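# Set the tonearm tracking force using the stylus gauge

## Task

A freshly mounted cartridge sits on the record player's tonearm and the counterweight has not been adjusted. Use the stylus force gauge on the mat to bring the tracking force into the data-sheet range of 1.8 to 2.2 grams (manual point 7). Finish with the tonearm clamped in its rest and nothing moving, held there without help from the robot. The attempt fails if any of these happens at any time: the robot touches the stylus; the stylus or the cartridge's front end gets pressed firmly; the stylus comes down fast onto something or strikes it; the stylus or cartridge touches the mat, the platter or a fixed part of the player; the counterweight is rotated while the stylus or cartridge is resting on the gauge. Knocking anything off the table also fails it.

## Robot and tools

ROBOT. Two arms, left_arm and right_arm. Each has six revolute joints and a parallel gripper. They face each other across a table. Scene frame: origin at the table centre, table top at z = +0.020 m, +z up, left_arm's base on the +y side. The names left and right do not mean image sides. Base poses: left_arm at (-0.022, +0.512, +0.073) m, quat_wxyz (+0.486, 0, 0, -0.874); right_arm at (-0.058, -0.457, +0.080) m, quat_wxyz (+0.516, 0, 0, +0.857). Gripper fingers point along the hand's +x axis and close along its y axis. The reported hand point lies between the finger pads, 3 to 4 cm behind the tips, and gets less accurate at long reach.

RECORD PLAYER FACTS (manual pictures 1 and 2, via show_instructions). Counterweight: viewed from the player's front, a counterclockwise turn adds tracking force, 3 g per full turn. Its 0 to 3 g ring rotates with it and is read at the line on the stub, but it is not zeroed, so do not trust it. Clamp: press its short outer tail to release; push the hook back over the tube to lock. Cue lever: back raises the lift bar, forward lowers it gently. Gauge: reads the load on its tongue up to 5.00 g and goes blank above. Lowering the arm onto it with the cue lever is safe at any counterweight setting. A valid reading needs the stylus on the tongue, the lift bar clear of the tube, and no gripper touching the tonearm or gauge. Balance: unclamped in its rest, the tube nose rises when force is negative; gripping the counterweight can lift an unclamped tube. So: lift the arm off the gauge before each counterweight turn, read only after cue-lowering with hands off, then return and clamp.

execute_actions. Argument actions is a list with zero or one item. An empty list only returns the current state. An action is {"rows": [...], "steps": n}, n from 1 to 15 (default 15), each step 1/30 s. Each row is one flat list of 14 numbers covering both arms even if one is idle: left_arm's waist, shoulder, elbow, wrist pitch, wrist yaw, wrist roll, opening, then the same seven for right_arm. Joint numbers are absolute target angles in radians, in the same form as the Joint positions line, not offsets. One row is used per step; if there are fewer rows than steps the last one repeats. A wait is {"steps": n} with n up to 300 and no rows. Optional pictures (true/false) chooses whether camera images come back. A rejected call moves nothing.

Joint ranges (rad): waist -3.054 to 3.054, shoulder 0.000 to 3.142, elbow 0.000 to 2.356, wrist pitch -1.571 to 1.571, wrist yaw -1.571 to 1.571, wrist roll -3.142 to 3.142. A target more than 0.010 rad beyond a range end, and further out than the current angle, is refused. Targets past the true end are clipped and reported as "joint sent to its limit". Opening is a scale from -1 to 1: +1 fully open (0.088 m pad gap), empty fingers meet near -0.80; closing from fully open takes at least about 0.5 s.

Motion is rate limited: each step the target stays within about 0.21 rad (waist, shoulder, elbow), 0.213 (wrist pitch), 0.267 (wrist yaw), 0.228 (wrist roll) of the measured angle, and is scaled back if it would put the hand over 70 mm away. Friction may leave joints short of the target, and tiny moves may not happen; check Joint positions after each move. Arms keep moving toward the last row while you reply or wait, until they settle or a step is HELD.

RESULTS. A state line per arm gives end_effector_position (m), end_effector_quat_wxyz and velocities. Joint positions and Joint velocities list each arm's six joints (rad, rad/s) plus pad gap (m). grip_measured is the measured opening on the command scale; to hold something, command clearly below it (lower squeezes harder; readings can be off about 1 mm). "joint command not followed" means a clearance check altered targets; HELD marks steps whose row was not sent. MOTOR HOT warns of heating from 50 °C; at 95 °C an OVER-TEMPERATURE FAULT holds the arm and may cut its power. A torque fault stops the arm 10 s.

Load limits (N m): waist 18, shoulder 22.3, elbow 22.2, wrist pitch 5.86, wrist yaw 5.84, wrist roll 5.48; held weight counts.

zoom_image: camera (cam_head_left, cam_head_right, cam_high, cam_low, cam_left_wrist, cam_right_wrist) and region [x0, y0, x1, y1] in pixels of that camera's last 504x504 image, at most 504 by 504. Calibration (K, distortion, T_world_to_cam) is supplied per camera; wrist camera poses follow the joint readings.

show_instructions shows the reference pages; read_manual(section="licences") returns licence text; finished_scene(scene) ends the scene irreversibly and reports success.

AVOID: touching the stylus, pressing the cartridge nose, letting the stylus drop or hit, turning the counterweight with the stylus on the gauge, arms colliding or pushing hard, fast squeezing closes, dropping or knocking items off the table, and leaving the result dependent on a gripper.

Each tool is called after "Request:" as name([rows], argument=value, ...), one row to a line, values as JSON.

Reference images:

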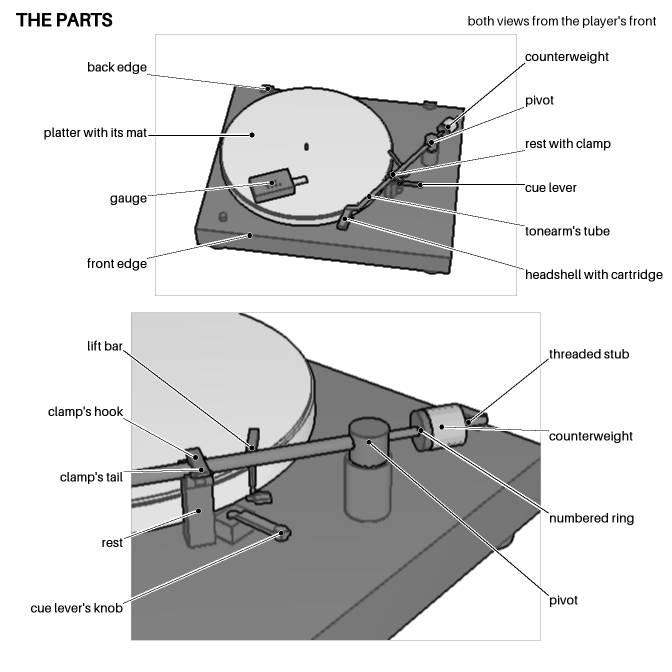

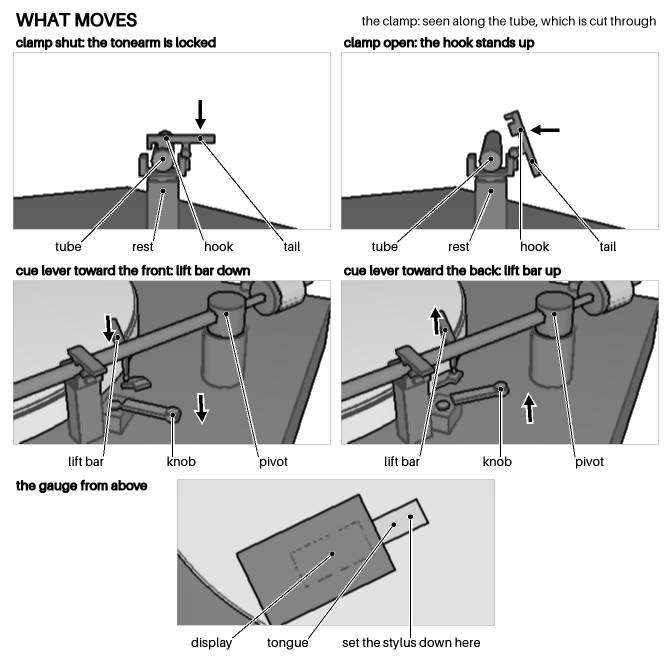

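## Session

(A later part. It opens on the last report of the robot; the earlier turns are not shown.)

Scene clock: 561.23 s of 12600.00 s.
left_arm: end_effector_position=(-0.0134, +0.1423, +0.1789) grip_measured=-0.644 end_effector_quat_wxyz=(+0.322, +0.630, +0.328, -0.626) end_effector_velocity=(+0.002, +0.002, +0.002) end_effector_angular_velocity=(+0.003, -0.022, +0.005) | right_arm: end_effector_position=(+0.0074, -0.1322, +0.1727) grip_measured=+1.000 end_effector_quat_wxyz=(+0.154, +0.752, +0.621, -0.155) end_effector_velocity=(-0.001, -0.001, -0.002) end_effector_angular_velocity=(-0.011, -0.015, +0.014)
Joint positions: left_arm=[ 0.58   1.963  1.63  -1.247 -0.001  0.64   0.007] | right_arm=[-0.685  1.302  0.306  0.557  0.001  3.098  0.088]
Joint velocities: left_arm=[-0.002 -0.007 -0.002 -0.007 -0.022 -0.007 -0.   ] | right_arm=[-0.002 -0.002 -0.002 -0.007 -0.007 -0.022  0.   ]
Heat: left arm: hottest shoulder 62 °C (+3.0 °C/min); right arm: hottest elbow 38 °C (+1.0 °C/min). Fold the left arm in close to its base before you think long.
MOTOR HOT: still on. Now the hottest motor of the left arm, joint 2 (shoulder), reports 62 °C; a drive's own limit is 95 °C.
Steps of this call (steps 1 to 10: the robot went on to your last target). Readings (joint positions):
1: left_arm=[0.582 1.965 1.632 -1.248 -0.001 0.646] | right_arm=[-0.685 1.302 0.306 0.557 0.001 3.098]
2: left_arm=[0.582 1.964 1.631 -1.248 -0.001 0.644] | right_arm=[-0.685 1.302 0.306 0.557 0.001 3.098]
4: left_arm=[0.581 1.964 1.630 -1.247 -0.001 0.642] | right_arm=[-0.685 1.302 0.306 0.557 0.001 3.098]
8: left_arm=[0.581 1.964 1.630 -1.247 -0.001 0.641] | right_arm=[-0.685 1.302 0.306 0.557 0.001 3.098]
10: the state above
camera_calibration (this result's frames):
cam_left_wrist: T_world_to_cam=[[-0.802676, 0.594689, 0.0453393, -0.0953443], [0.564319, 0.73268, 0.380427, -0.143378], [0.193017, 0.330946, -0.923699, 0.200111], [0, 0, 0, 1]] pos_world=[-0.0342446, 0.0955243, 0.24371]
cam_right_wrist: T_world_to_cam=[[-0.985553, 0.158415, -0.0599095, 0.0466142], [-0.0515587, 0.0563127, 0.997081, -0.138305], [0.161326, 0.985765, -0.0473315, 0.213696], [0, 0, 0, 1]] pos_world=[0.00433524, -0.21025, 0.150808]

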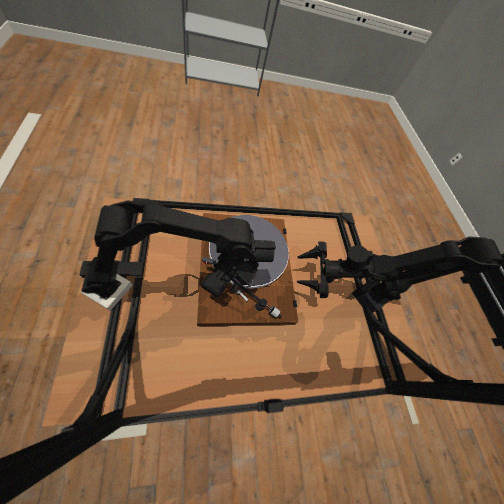

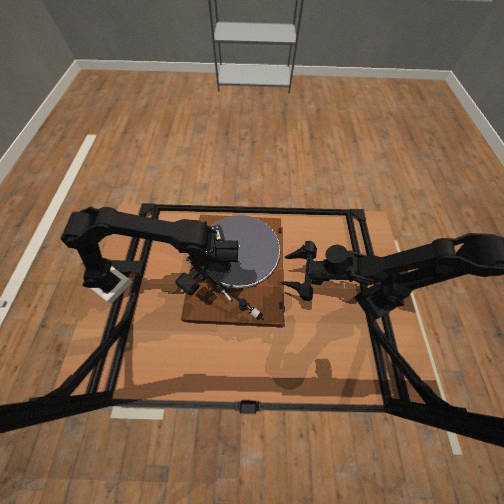

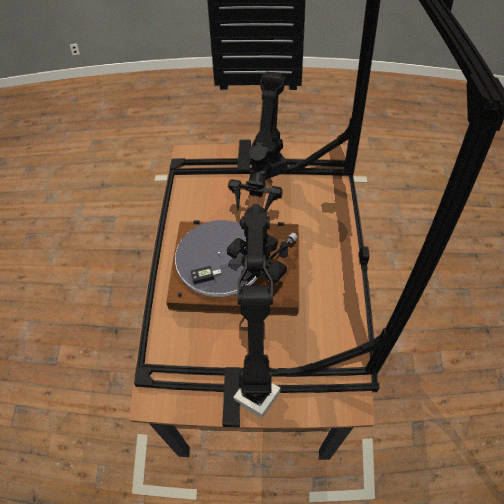

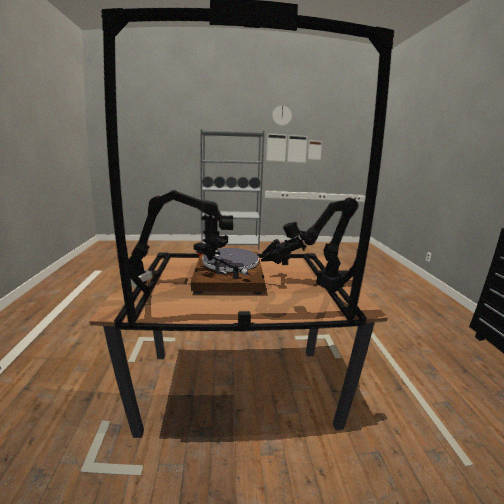

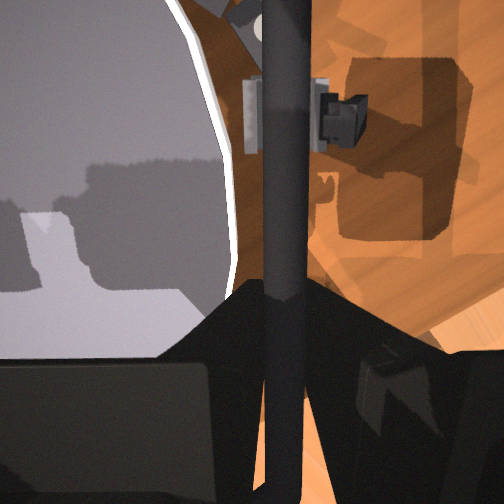

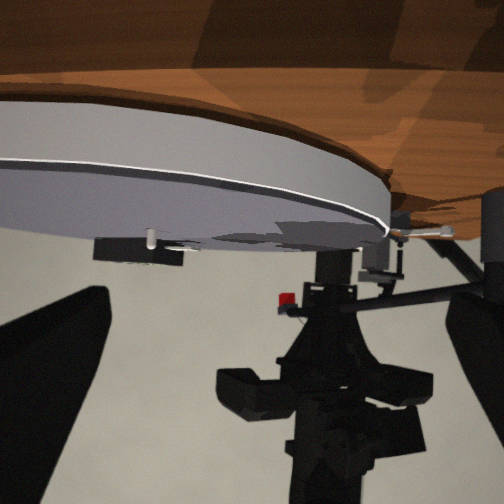

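Request:
execute_actions([
  {"rows":[[0.58,1.963,1.61,-1.235,0,0.637,-0.68,-0.686,1.3,0.304,0.556,0,3.1,1],[0.58,1.963,1.6,-1.225,0,0.637,-0.68,-0.686,1.3,0.304,0.556,0,3.1,1],[0.58,1.965,1.59,-1.215,0,0.637,-0.68,-0.686,1.3,0.304,0.556,0,3.1,1],[0.58,1.967,1.58,-1.205,0,0.637,-0.68,-0.686,1.3,0.304,0.556,0,3.1,1],[0.58,1.97,1.57,-1.19,0,0.637,-0.68,-0.686,1.3,0.304,0.556,0,3.1,1]],"steps":15},
])

Scene clock: 565.23 s of 12600.00 s.
left_arm: end_effector_position=(-0.0127, +0.1435, +0.1669) grip_measured=-0.644 end_effector_quat_wxyz=(+0.323, +0.629, +0.328, -0.626) end_effector_velocity=(+0.002, +0.002, -0.002) end_effector_angular_velocity=(+0.003, -0.007, +0.010) | right_arm: end_effector_position=(+0.0074, -0.1323, +0.1726) grip_measured=+1.000 end_effector_quat_wxyz=(+0.154, +0.752, +0.621, -0.155) end_effector_velocity=(-0.001, -0.001, -0.002) end_effector_angular_velocity=(-0.008, -0.002, +0.007)
Joint positions: left_arm=[ 0.583  1.962  1.58  -1.197 -0.     0.64   0.007] | right_arm=[-0.685  1.302  0.306  0.557  0.001  3.099  0.088]
Joint velocities: left_arm=[ 0.002 -0.002 -0.012  0.007 -0.007 -0.007 -0.   ] | right_arm=[-0.002 -0.002 -0.002 -0.007 -0.007 -0.007  0.   ]
Heat: left arm: hottest shoulder 62 °C (+3.0 °C/min); right arm: hottest elbow 38 °C (+1.0 °C/min). Fold the left arm in close to its base before you think long.
MOTOR HOT: still on. Now the hottest motor of the left arm, joint 2 (shoulder), reports 62 °C; a drive's own limit is 95 °C.
Steps of this call (steps 1 to 15: the robot went on to your last target; steps 16 to 90: nothing new was sent; then 0.50 s passed at rest; steps 91 to 105: all 15 steps of this action). Readings (joint positions):
91: left_arm=[0.580 1.963 1.627 -1.246 -0.001 0.640] | right_arm=[-0.685 1.302 0.306 0.557 0.001 3.099]
92: left_arm=[0.580 1.963 1.622 -1.242 -0.001 0.640] | right_arm=[-0.685 1.302 0.306 0.557 0.001 3.099]
94: left_arm=[0.580 1.962 1.611 -1.231 -0.001 0.640] | right_arm=[-0.685 1.302 0.306 0.557 0.001 3.099]
98: left_arm=[0.583 1.962 1.586 -1.203 -0.001 0.640] | right_arm=[-0.685 1.302 0.306 0.557 0.001 3.099]
105: the state above
camera_calibration (this result's frames):
cam_left_wrist: T_world_to_cam=[[-0.804218, 0.592623, 0.045068, -0.0946852], [0.562766, 0.734925, 0.378391, -0.140048], [0.191122, 0.329672, -0.924548, 0.188742], [0, 0, 0, 1]] pos_world=[-0.0334059, 0.0968145, 0.231761]
cam_right_wrist: T_world_to_cam=[[-0.985552, 0.158557, -0.05955, 0.0465582], [-0.0511369, 0.0566254, 0.997085, -0.138118], [0.161466, 0.985725, -0.0476992, 0.213847], [0, 0, 0, 1]] pos_world=[0.00429348, -0.210355, 0.150688]

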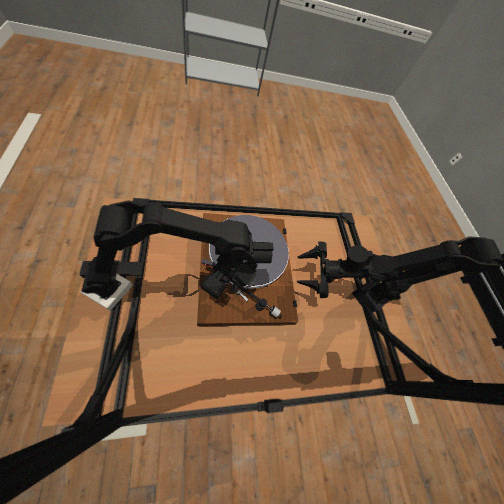

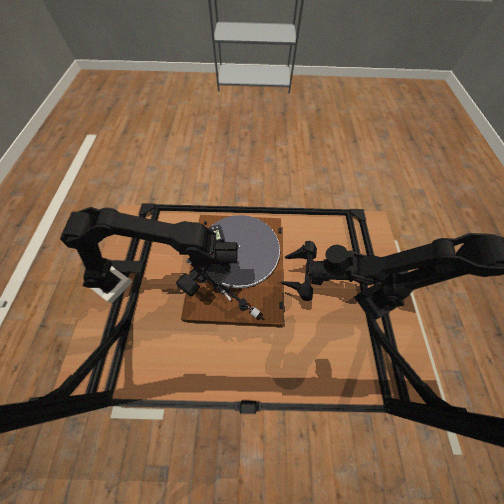

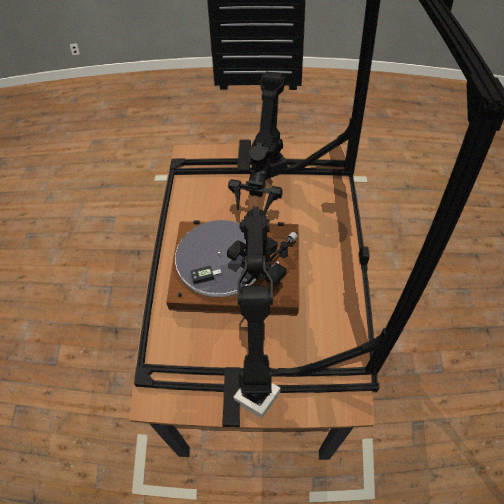

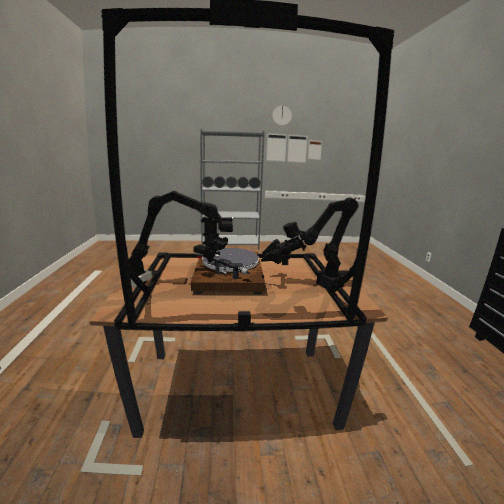

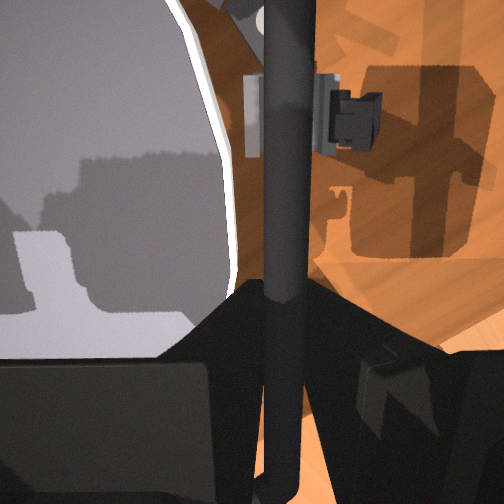

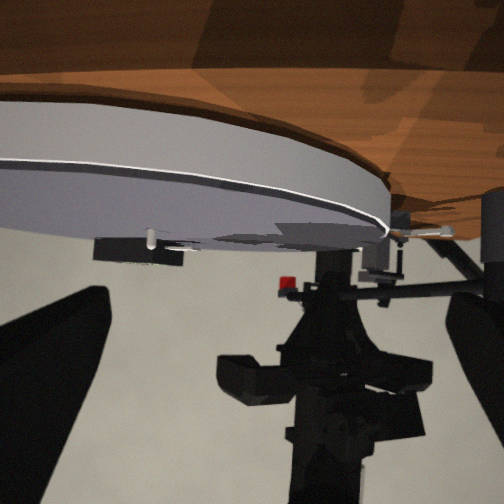

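Request:
execute_actions([
  {"rows":[[0.576,1.96,1.56,-1.185,0,0.637,-0.68,-0.686,1.3,0.304,0.556,0,3.1,1],[0.575,1.96,1.55,-1.178,0,0.637,-0.68,-0.686,1.3,0.304,0.556,0,3.1,1],[0.575,1.96,1.543,-1.17,0,0.637,-0.68,-0.686,1.3,0.304,0.556,0,3.1,1]],"steps":15},
])

Scene clock: 568.43 s of 12600.00 s.
left_arm: end_effector_position=(-0.0130, +0.1442, +0.1612) grip_measured=-0.644 end_effector_quat_wxyz=(+0.323, +0.629, +0.328, -0.627) end_effector_velocity=(+0.000, -0.001, -0.003) end_effector_angular_velocity=(+0.003, -0.007, +0.005) | right_arm: end_effector_position=(+0.0074, -0.1323, +0.1726) grip_measured=+1.000 end_effector_quat_wxyz=(+0.154, +0.752, +0.621, -0.155) end_effector_velocity=(-0.001, -0.001, -0.000) end_effector_angular_velocity=(-0.006, -0.016, +0.014)
Joint positions: left_arm=[ 0.582  1.962  1.557 -1.173  0.     0.64   0.007] | right_arm=[-0.685  1.302  0.306  0.557  0.001  3.099  0.088]
Joint velocities: left_arm=[-0.002  0.007 -0.002  0.007 -0.007 -0.007  0.   ] | right_arm=[-0.002 -0.007 -0.002 -0.007 -0.007 -0.022  0.   ]
Heat: left arm: hottest shoulder 62 °C (+2.0 °C/min); right arm: hottest elbow 38 °C (+1.0 °C/min). Fold the left arm in close to its base before you think long.
MOTOR HOT: still on. Now the hottest motor of the left arm, joint 2 (shoulder), reports 62 °C; a drive's own limit is 95 °C.
Steps of this call (steps 1 to 15: the robot went on to your last target; steps 16 to 81: nothing new was sent; steps 82 to 96: all 15 steps of this action). Readings (joint positions):
82: left_arm=[0.583 1.963 1.577 -1.194 -0.000 0.640] | right_arm=[-0.685 1.302 0.306 0.557 0.001 3.099]
83: left_arm=[0.583 1.962 1.573 -1.190 -0.000 0.640] | right_arm=[-0.685 1.302 0.306 0.557 0.001 3.099]
85: left_arm=[0.583 1.962 1.566 -1.182 0.000 0.640] | right_arm=[-0.685 1.302 0.306 0.557 0.001 3.099]
89: left_arm=[0.582 1.962 1.558 -1.174 0.000 0.640] | right_arm=[-0.685 1.302 0.306 0.557 0.001 3.099]
96: the state above
camera_calibration (this result's frames):
cam_left_wrist: T_world_to_cam=[[-0.803978, 0.592996, 0.0444325, -0.0949863], [0.563173, 0.735292, 0.37707, -0.138166], [0.19093, 0.32818, -0.925118, 0.183641], [0, 0, 0, 1]] pos_world=[-0.0336184, 0.0976512, 0.226209]
cam_right_wrist: T_world_to_cam=[[-0.985552, 0.158557, -0.05955, 0.0465582], [-0.0511369, 0.0566254, 0.997085, -0.138118], [0.161466, 0.985725, -0.0476992, 0.213847], [0, 0, 0, 1]] pos_world=[0.00429348, -0.210355, 0.150688]

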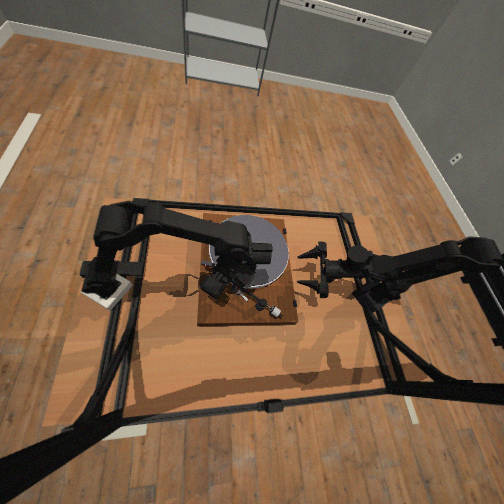

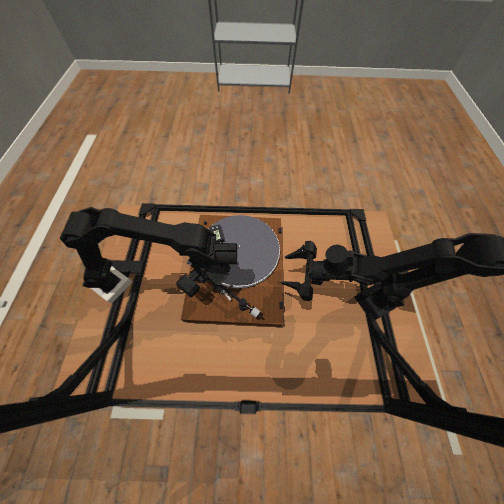

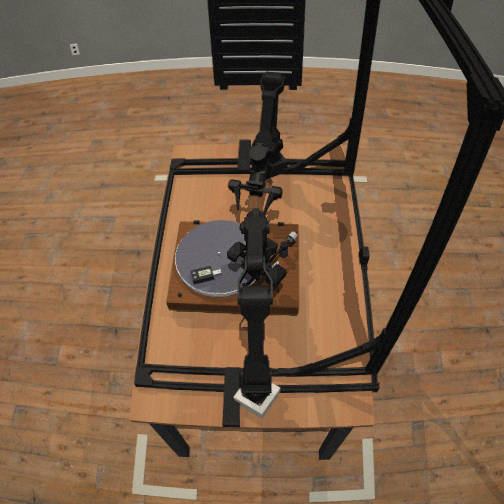

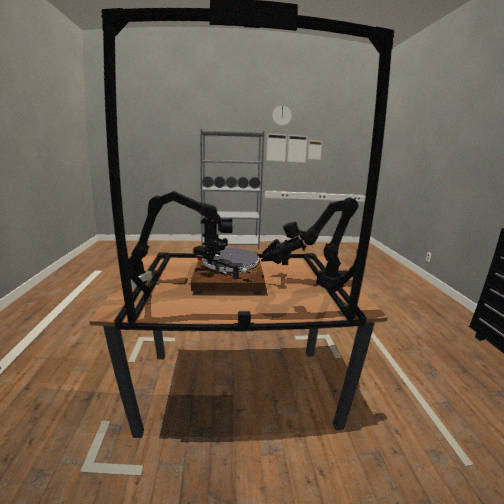

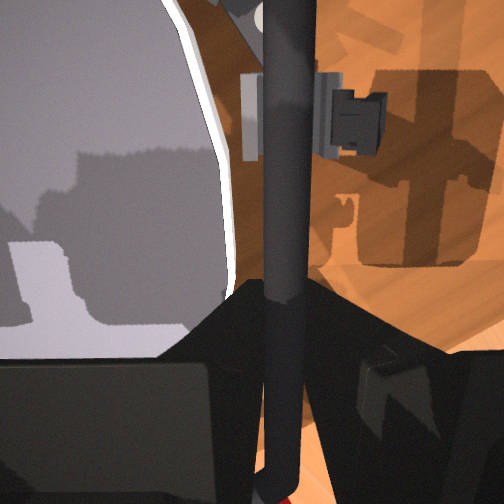

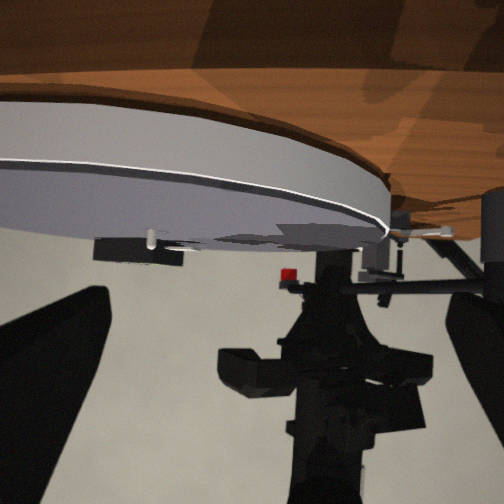

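Request:
execute_actions([
  {"rows":[[0.58,1.96,1.555,-1.17,0,0.637,-0.6,-0.686,1.3,0.304,0.556,0,3.1,1],[0.58,1.96,1.555,-1.17,0,0.637,-0.55,-0.686,1.3,0.304,0.556,0,3.1,1],[0.58,1.96,1.555,-1.17,0,0.637,-0.5,-0.686,1.3,0.304,0.556,0,3.1,1],[0.58,1.96,1.555,-1.17,0,0.637,-0.4,-0.686,1.3,0.304,0.556,0,3.1,1],[0.58,1.96,1.555,-1.17,0,0.637,-0.3,-0.686,1.3,0.304,0.556,0,3.1,1]],"steps":12},
], pictures=false)

Request:
execute_actions([
  {"rows":[[0.58,1.96,1.78,-1.39,0,0.637,-0.3,-0.686,1.3,0.304,0.556,0,3.1,1]],"steps":15},
])

Request:
execute_actions([
  {"rows":[[0.437,2.02,1.88,-1.43,0,0.43,-1,-0.686,1.3,0.304,0.556,0,3.1,1]],"steps":15},
], pictures=false)

Request:
execute_actions([
  {"rows":[[0.437,2.024,1.745,-1.3,0,0.43,-1,-0.686,1.3,0.304,0.556,0,3.1,1]],"steps":15},
])

Scene clock: 582.37 s of 12600.00 s.
left_arm: end_effector_position=(-0.0131, +0.1443, +0.1608) grip_measured=-0.312 end_effector_quat_wxyz=(+0.324, +0.629, +0.328, -0.626) end_effector_velocity=(+0.002, -0.002, +0.001) end_effector_angular_velocity=(-0.012, -0.022, +0.019) | right_arm: end_effector_position=(+0.0074, -0.1323, +0.1726) grip_measured=+1.000 end_effector_quat_wxyz=(+0.154, +0.752, +0.621, -0.155) end_effector_velocity=(+0.002, +0.001, +0.003) end_effector_angular_velocity=(+0.010, -0.012, -0.006)
Joint positions: left_arm=[ 0.582  1.962  1.555 -1.171 -0.001  0.639  0.024] | right_arm=[-0.685  1.302  0.306  0.557  0.001  3.099  0.088]
Joint velocities: left_arm=[-0.002 -0.002  0.002  0.007 -0.022 -0.022  0.006] | right_arm=[-0.002 -0.002  0.002  0.007  0.007 -0.007  0.   ]
Heat: left arm: hottest shoulder 61 °C (+1.0 °C/min); right arm: hottest elbow 38 °C (+1.0 °C/min). Fold the left arm in close to its base before you think long.
MOTOR HOT: still on. Now the hottest motor of the left arm, joint 2 (shoulder), reports 61 °C; a drive's own limit is 95 °C.
Steps of this call (steps 1 to 15: the robot went on to your last target; steps 16 to 90: nothing new was sent; then 10.53 s passed at rest; steps 91 to 102: all 12 steps of this action). Readings (joint positions):
91: left_arm=[0.582 1.962 1.555 -1.171 -0.001 0.639] | right_arm=[-0.685 1.302 0.306 0.557 0.001 3.099]
92: left_arm=[0.582 1.962 1.555 -1.171 -0.001 0.639] | right_arm=[-0.685 1.302 0.306 0.557 0.001 3.099]
94: left_arm=[0.582 1.962 1.555 -1.170 -0.001 0.639] | right_arm=[-0.685 1.302 0.306 0.557 0.001 3.099]
98: left_arm=[0.582 1.962 1.555 -1.170 -0.001 0.639] | right_arm=[-0.685 1.302 0.306 0.557 0.001 3.099]
102: the state above

Scene clock: 582.87 s of 12600.00 s.
left_arm: end_effector_position=(-0.0130, +0.1417, +0.2167) grip_measured=-0.300 end_effector_quat_wxyz=(+0.325, +0.628, +0.326, -0.627) end_effector_velocity=(+0.000, +0.001, +0.001) end_effector_angular_velocity=(+0.003, -0.007, -0.010) | right_arm: end_effector_position=(+0.0074, -0.1323, +0.1726) grip_measured=+1.000 end_effector_quat_wxyz=(+0.154, +0.752, +0.621, -0.155) end_effector_velocity=(+0.001, -0.000, -0.000) end_effector_angular_velocity=(+0.002, -0.004, +0.002)
Joint positions: left_arm=[ 0.582  1.956  1.77  -1.387 -0.001  0.639  0.024] | right_arm=[-0.685  1.302  0.306  0.557  0.001  3.099  0.088]
Joint velocities: left_arm=[-0.002 -0.002  0.002 -0.007 -0.007  0.007 -0.   ] | right_arm=[-0.007  0.002 -0.002  0.007 -0.007 -0.007  0.   ]
Heat: left arm: hottest shoulder 61 °C (+1.0 °C/min); right arm: hottest elbow 38 °C (+1.0 °C/min). Fold the left arm in close to its base before you think long.
MOTOR HOT: still on. Now the hottest motor of the left arm, joint 2 (shoulder), reports 61 °C; a drive's own limit is 95 °C.
Steps of this call (steps 1 to 15: all 15 steps of this action). Readings (joint positions):
1: left_arm=[0.582 1.966 1.592 -1.226 -0.001 0.639] | right_arm=[-0.685 1.302 0.306 0.557 0.001 3.099]
2: left_arm=[0.582 1.975 1.637 -1.284 -0.001 0.639] | right_arm=[-0.685 1.302 0.306 0.557 0.001 3.099]
4: left_arm=[0.582 1.975 1.708 -1.329 -0.001 0.639] | right_arm=[-0.685 1.302 0.306 0.557 0.001 3.099]
8: left_arm=[0.582 1.954 1.766 -1.375 -0.001 0.639] | right_arm=[-0.685 1.302 0.306 0.557 0.001 3.099]
15: the state above
camera_calibration (this result's frames):
cam_left_wrist: T_world_to_cam=[[-0.804255, 0.592872, 0.0409522, -0.0951977], [0.562424, 0.737069, 0.37471, -0.156934], [0.191971, 0.324395, -0.926237, 0.236637], [0, 0, 0, 1]] pos_world=[-0.0337267, 0.0953477, 0.281885]
cam_right_wrist: T_world_to_cam=[[-0.985552, 0.158557, -0.05955, 0.0465582], [-0.0511369, 0.0566254, 0.997085, -0.138118], [0.161466, 0.985725, -0.0476992, 0.213847], [0, 0, 0, 1]] pos_world=[0.00429348, -0.210355, 0.150688]

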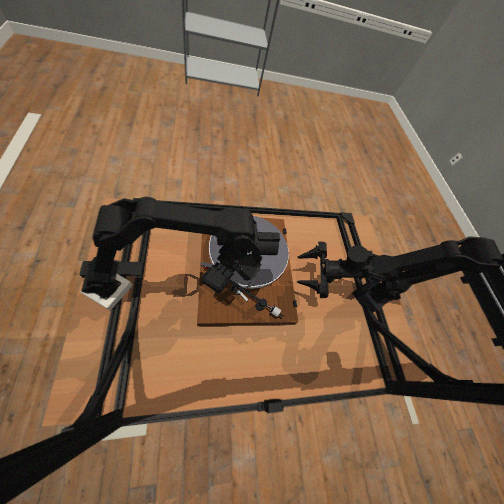

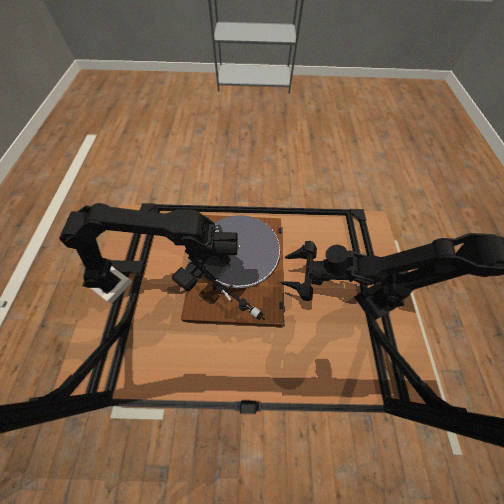

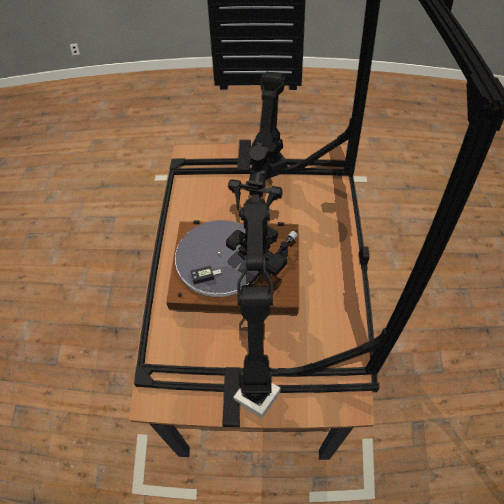

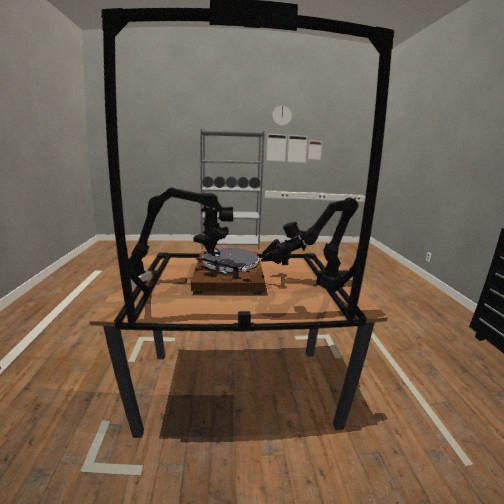

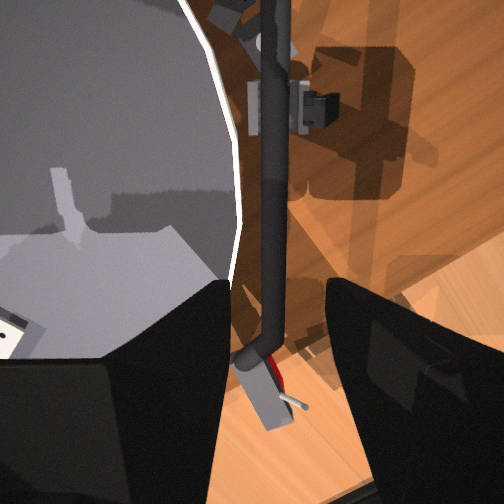

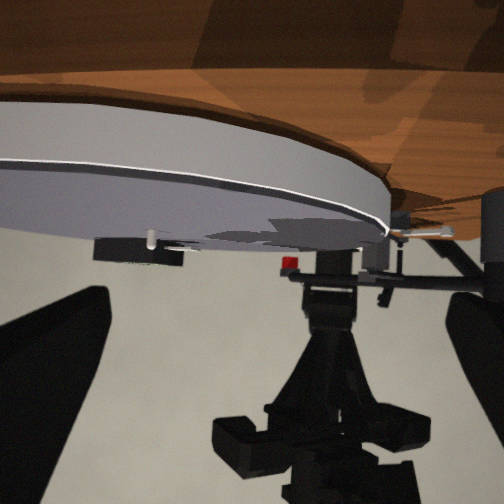

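Scene clock: 583.37 s of 12600.00 s.
left_arm: end_effector_position=(-0.0688, +0.1314, +0.2221) grip_measured=-0.799 end_effector_quat_wxyz=(+0.344, +0.617, +0.344, -0.619) end_effector_velocity=(+0.002, +0.001, +0.001) end_effector_angular_velocity=(+0.002, -0.008, +0.024) | right_arm: end_effector_position=(+0.0074, -0.1323, +0.1726) grip_measured=+1.000 end_effector_quat_wxyz=(+0.154, +0.752, +0.621, -0.155) end_effector_velocity=(-0.001, -0.003, -0.005) end_effector_angular_velocity=(-0.025, -0.012, +0.014)
Joint positions: left_arm=[ 0.436  2.01   1.868 -1.428  0.002  0.435  0.   ] | right_arm=[-0.685  1.302  0.306  0.557  0.001  3.099  0.088]
Joint velocities: left_arm=[ 0.002 -0.002  0.002 -0.007 -0.007 -0.022  0.   ] | right_arm=[-0.002 -0.002 -0.002 -0.022 -0.007 -0.022  0.   ]
Heat: left arm: hottest shoulder 61 °C (+1.0 °C/min); right arm: hottest elbow 38 °C (+1.0 °C/min). Fold the left arm in close to its base before you think long.
MOTOR HOT: still on. Now the hottest motor of the left arm, joint 2 (shoulder), reports 61 °C; a drive's own limit is 95 °C.
Steps of this call (steps 1 to 15: all 15 steps of this action). Readings (joint positions):
1: left_arm=[0.574 1.965 1.787 -1.405 -0.007 0.593] | right_arm=[-0.685 1.302 0.306 0.557 0.001 3.099]
2: left_arm=[0.550 1.978 1.812 -1.414 -0.009 0.542] | right_arm=[-0.685 1.302 0.306 0.557 0.001 3.099]
4: left_arm=[0.488 1.998 1.846 -1.412 -0.002 0.486] | right_arm=[-0.685 1.302 0.306 0.557 0.001 3.099]
8: left_arm=[0.427 2.009 1.863 -1.426 0.003 0.447] | right_arm=[-0.685 1.302 0.306 0.557 0.001 3.099]
15: the state above

Scene clock: 583.87 s of 12600.00 s.
left_arm: end_effector_position=(-0.0693, +0.1278, +0.1870) grip_measured=-0.799 end_effector_quat_wxyz=(+0.342, +0.619, +0.346, -0.617) end_effector_velocity=(+0.001, +0.004, -0.000) end_effector_angular_velocity=(+0.011, -0.009, +0.005) | right_arm: end_effector_position=(+0.0074, -0.1323, +0.1726) grip_measured=+1.000 end_effector_quat_wxyz=(+0.154, +0.752, +0.621, -0.155) end_effector_velocity=(-0.002, -0.001, -0.002) end_effector_angular_velocity=(-0.011, -0.015, +0.018)
Joint positions: left_arm=[ 0.436  2.027  1.753 -1.303  0.002  0.435  0.   ] | right_arm=[-0.685  1.302  0.306  0.557  0.001  3.099  0.088]
Joint velocities: left_arm=[-0.002 -0.007 -0.012 -0.007 -0.007 -0.007  0.   ] | right_arm=[ 0.002 -0.002 -0.002 -0.007 -0.007 -0.022  0.   ]
Heat: left arm: hottest shoulder 61 °C (+1.0 °C/min); right arm: hottest elbow 38 °C (+1.0 °C/min). Fold the left arm in close to its base before you think long.
MOTOR HOT: still on. Now the hottest motor of the left arm, joint 2 (shoulder), reports 61 °C; a drive's own limit is 95 °C.
Steps of this call (steps 1 to 15: all 15 steps of this action). Readings (joint positions):
1: left_arm=[0.436 2.010 1.847 -1.399 0.002 0.435] | right_arm=[-0.685 1.302 0.306 0.557 0.001 3.099]
2: left_arm=[0.436 2.007 1.825 -1.366 0.002 0.435] | right_arm=[-0.685 1.302 0.306 0.557 0.001 3.099]
4: left_arm=[0.436 2.012 1.789 -1.333 0.002 0.435] | right_arm=[-0.685 1.302 0.306 0.557 0.001 3.099]
8: left_arm=[0.436 2.027 1.755 -1.310 0.002 0.435] | right_arm=[-0.685 1.302 0.306 0.557 0.001 3.099]
15: the state above
camera_calibration (this result's frames):
cam_left_wrist: T_world_to_cam=[[-0.837401, 0.544789, 0.044328, -0.127813], [0.519117, 0.767304, 0.376514, -0.111126], [0.171108, 0.338304, -0.92535, 0.220972], [0, 0, 0, 1]] pos_world=[-0.0871536, 0.0801427, 0.251982]
cam_right_wrist: T_world_to_cam=[[-0.985552, 0.158557, -0.05955, 0.0465582], [-0.0511369, 0.0566254, 0.997085, -0.138118], [0.161466, 0.985725, -0.0476992, 0.213847], [0, 0, 0, 1]] pos_world=[0.00429348, -0.210355, 0.150688]

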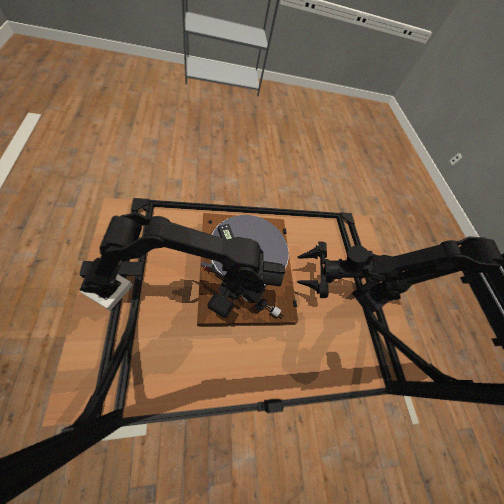

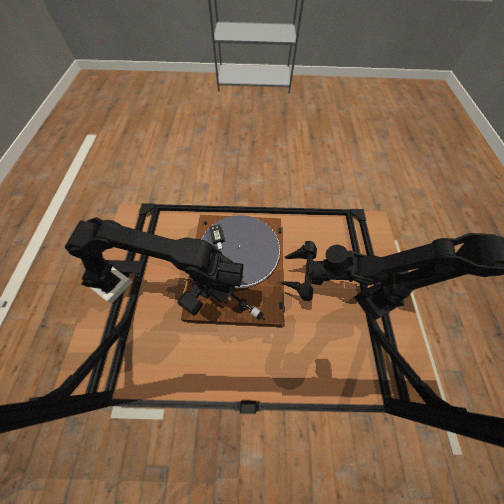

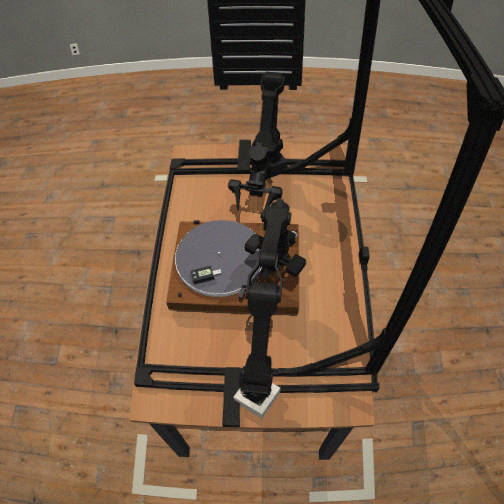

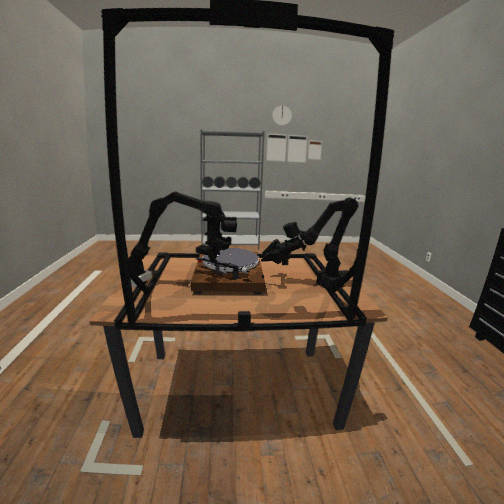

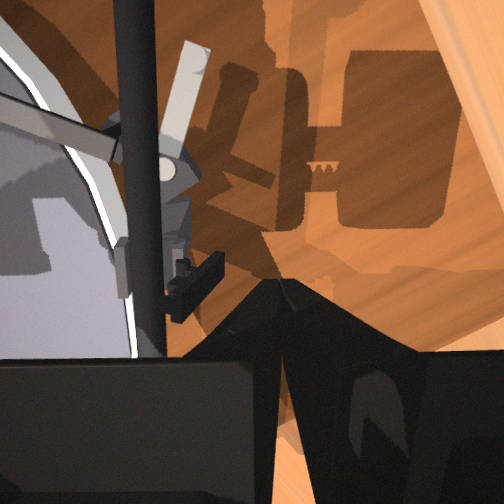

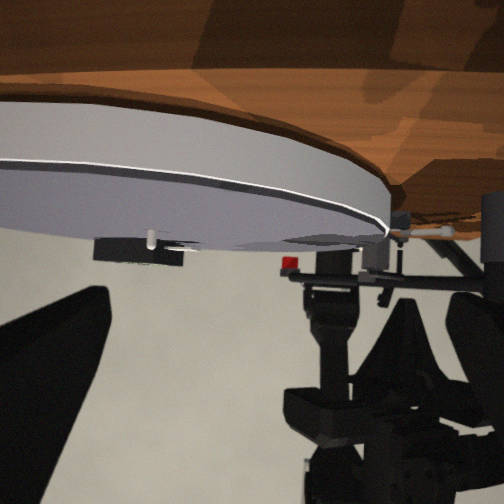

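Request:
execute_actions([
  {"rows":[[0.445,2.035,1.765,-1.302,0,0.43,-1,-0.686,1.3,0.304,0.556,0,3.1,1],[0.451,2.04,1.771,-1.303,0,0.43,-1,-0.686,1.3,0.304,0.556,0,3.1,1],[0.457,2.045,1.777,-1.304,0,0.43,-1,-0.686,1.3,0.304,0.556,0,3.1,1],[0.463,2.05,1.783,-1.305,0,0.43,-1,-0.686,1.3,0.304,0.556,0,3.1,1],[0.469,2.055,1.789,-1.306,0,0.43,-1,-0.686,1.3,0.304,0.556,0,3.1,1],[0.475,2.06,1.795,-1.308,0,0.43,-1,-0.686,1.3,0.304,0.556,0,3.1,1],[0.481,2.065,1.801,-1.31,0,0.43,-1,-0.686,1.3,0.304,0.556,0,3.1,1],[0.487,2.07,1.808,-1.311,0,0.43,-1,-0.686,1.3,0.304,0.556,0,3.1,1],[0.493,2.075,1.816,-1.313,0,0.43,-1,-0.686,1.3,0.304,0.556,0,3.1,1]],"steps":15},
], pictures=false)

Request:
execute_actions([
  {"rows":[[0.47,2.04,1.9,-1.43,0,0.43,-1,-0.686,1.3,0.304,0.556,0,3.1,1]],"steps":15},
])

Scene clock: 589.70 s of 12600.00 s.
left_arm: end_effector_position=(-0.0534, +0.1180, +0.1869) grip_measured=-0.799 end_effector_quat_wxyz=(+0.355, +0.608, +0.361, -0.611) end_effector_velocity=(+0.004, -0.000, +0.003) end_effector_angular_velocity=(+0.007, -0.008, +0.015) | right_arm: end_effector_position=(+0.0074, -0.1325, +0.1725) grip_measured=+1.000 end_effector_quat_wxyz=(+0.154, +0.752, +0.621, -0.156) end_effector_velocity=(-0.001, -0.001, -0.000) end_effector_angular_velocity=(-0.003, -0.003, +0.007)
Joint positions: left_arm=[ 0.481  2.06   1.802 -1.317  0.009  0.434  0.   ] | right_arm=[-0.685  1.302  0.305  0.556  0.001  3.099  0.088]
Joint velocities: left_arm=[ 0.007  0.007  0.022 -0.022 -0.007 -0.007  0.   ] | right_arm=[-0.002 -0.007 -0.002 -0.007 -0.007 -0.007  0.   ]
Heat: left arm: hottest shoulder 61 °C (+1.0 °C/min); right arm: hottest elbow 38 °C (+1.0 °C/min). Fold the left arm in close to its base before you think long.
MOTOR HOT: still on. Now the hottest motor of the left arm, joint 2 (shoulder), reports 61 °C; a drive's own limit is 95 °C.
Steps of this call (steps 1 to 15: the robot went on to your last target; steps 16 to 90: nothing new was sent; then 2.33 s passed at rest; steps 91 to 105: all 15 steps of this action). Readings (joint positions):
91: left_arm=[0.436 2.027 1.752 -1.302 0.002 0.435] | right_arm=[-0.685 1.302 0.305 0.556 0.001 3.099]
92: left_arm=[0.437 2.027 1.752 -1.302 0.002 0.435] | right_arm=[-0.685 1.302 0.305 0.556 0.001 3.099]
94: left_arm=[0.443 2.031 1.759 -1.302 0.002 0.435] | right_arm=[-0.685 1.302 0.305 0.556 0.001 3.099]
98: left_arm=[0.468 2.047 1.782 -1.306 0.001 0.435] | right_arm=[-0.685 1.302 0.305 0.556 0.001 3.099]
105: the state above

Scene clock: 590.20 s of 12600.00 s.
left_arm: end_effector_position=(-0.0552, +0.1242, +0.2149) grip_measured=-0.799 end_effector_quat_wxyz=(+0.351, +0.613, +0.359, -0.609) end_effector_velocity=(-0.002, +0.005, +0.002) end_effector_angular_velocity=(+0.018, +0.006, +0.020) | right_arm: end_effector_position=(+0.0074, -0.1325, +0.1725) grip_measured=+1.000 end_effector_quat_wxyz=(+0.154, +0.752, +0.621, -0.156) end_effector_velocity=(-0.001, -0.003, -0.005) end_effector_angular_velocity=(-0.020, +0.014, +0.001)
Joint positions: left_arm=[ 0.473  2.045  1.89  -1.428  0.002  0.434  0.   ] | right_arm=[-0.685  1.302  0.305  0.556  0.001  3.099  0.088]
Joint velocities: left_arm=[-0.002 -0.002  0.002 -0.022  0.007 -0.022  0.   ] | right_arm=[-0.002 -0.002 -0.002 -0.022 -0.007  0.007  0.   ]
Heat: left arm: hottest shoulder 61 °C (+1.0 °C/min); right arm: hottest elbow 38 °C (+1.0 °C/min). Fold the left arm in close to its base before you think long.
MOTOR HOT: still on. Now the hottest motor of the left arm, joint 2 (shoulder), reports 61 °C; a drive's own limit is 95 °C.
Steps of this call (steps 1 to 15: all 15 steps of this action). Readings (joint positions):
1: left_arm=[0.481 2.061 1.820 -1.342 0.004 0.434] | right_arm=[-0.685 1.302 0.305 0.556 0.001 3.099]
2: left_arm=[0.481 2.062 1.838 -1.370 0.002 0.434] | right_arm=[-0.685 1.302 0.305 0.556 0.001 3.099]
4: left_arm=[0.479 2.059 1.865 -1.401 0.002 0.434] | right_arm=[-0.685 1.302 0.305 0.556 0.001 3.099]
8: left_arm=[0.474 2.045 1.889 -1.422 0.002 0.434] | right_arm=[-0.685 1.302 0.305 0.556 0.001 3.099]
15: the state above
camera_calibration (this result's frames):
cam_left_wrist: T_world_to_cam=[[-0.857201, 0.512832, 0.0470094, -0.113011], [0.489882, 0.783864, 0.38154, -0.130923], [0.158817, 0.350085, -0.923156, 0.242968], [0, 0, 0, 1]] pos_world=[-0.0713235, 0.0755222, 0.279562]
cam_right_wrist: T_world_to_cam=[[-0.985557, 0.158534, -0.059535, 0.0465414], [-0.0510617, 0.0569982, 0.997068, -0.137958], [0.161463, 0.985707, -0.04808, 0.214038], [0, 0, 0, 1]] pos_world=[0.00426563, -0.210494, 0.150616]

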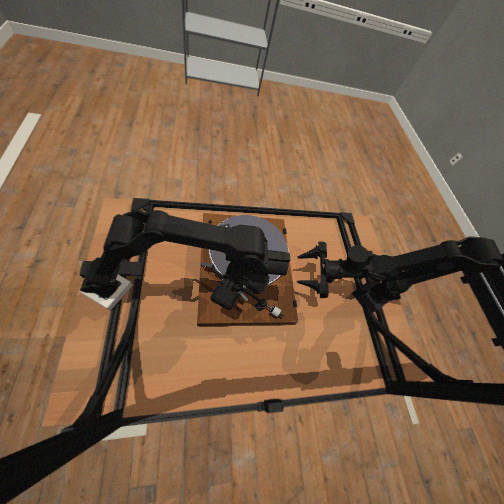

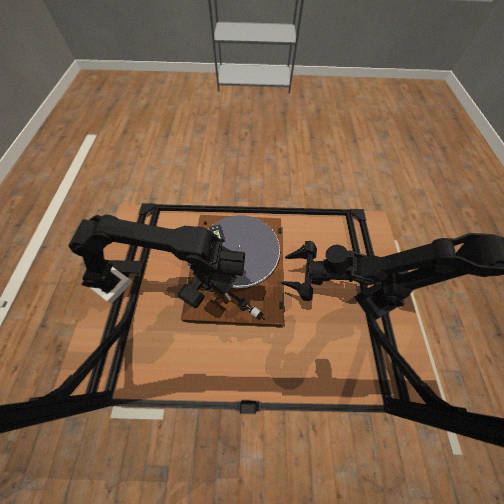

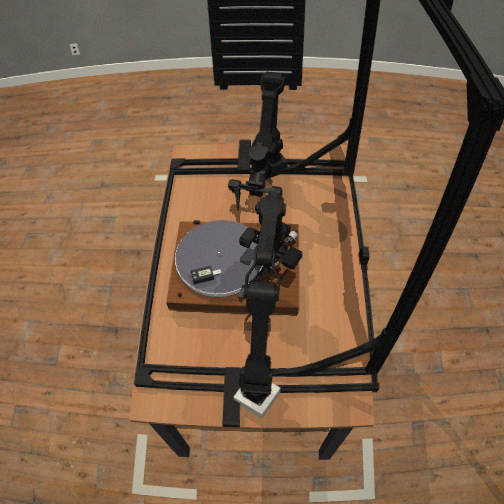

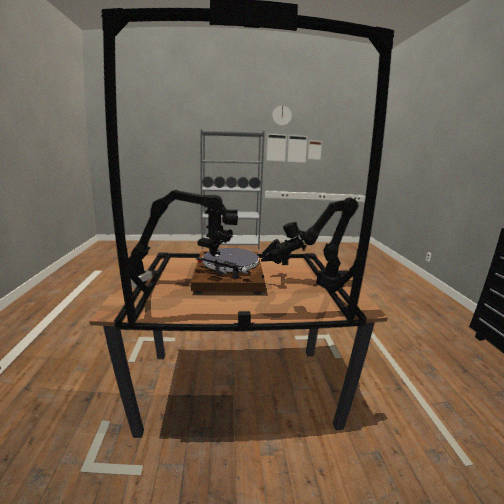

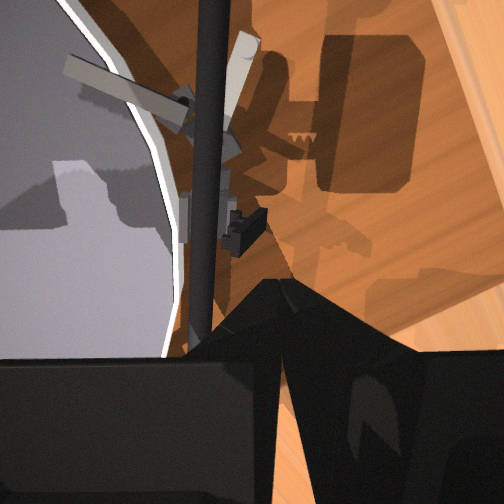

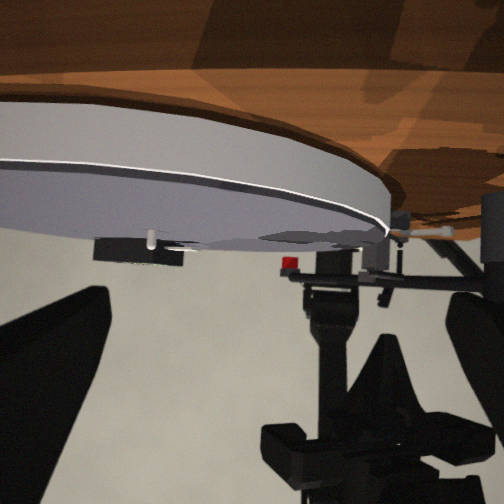

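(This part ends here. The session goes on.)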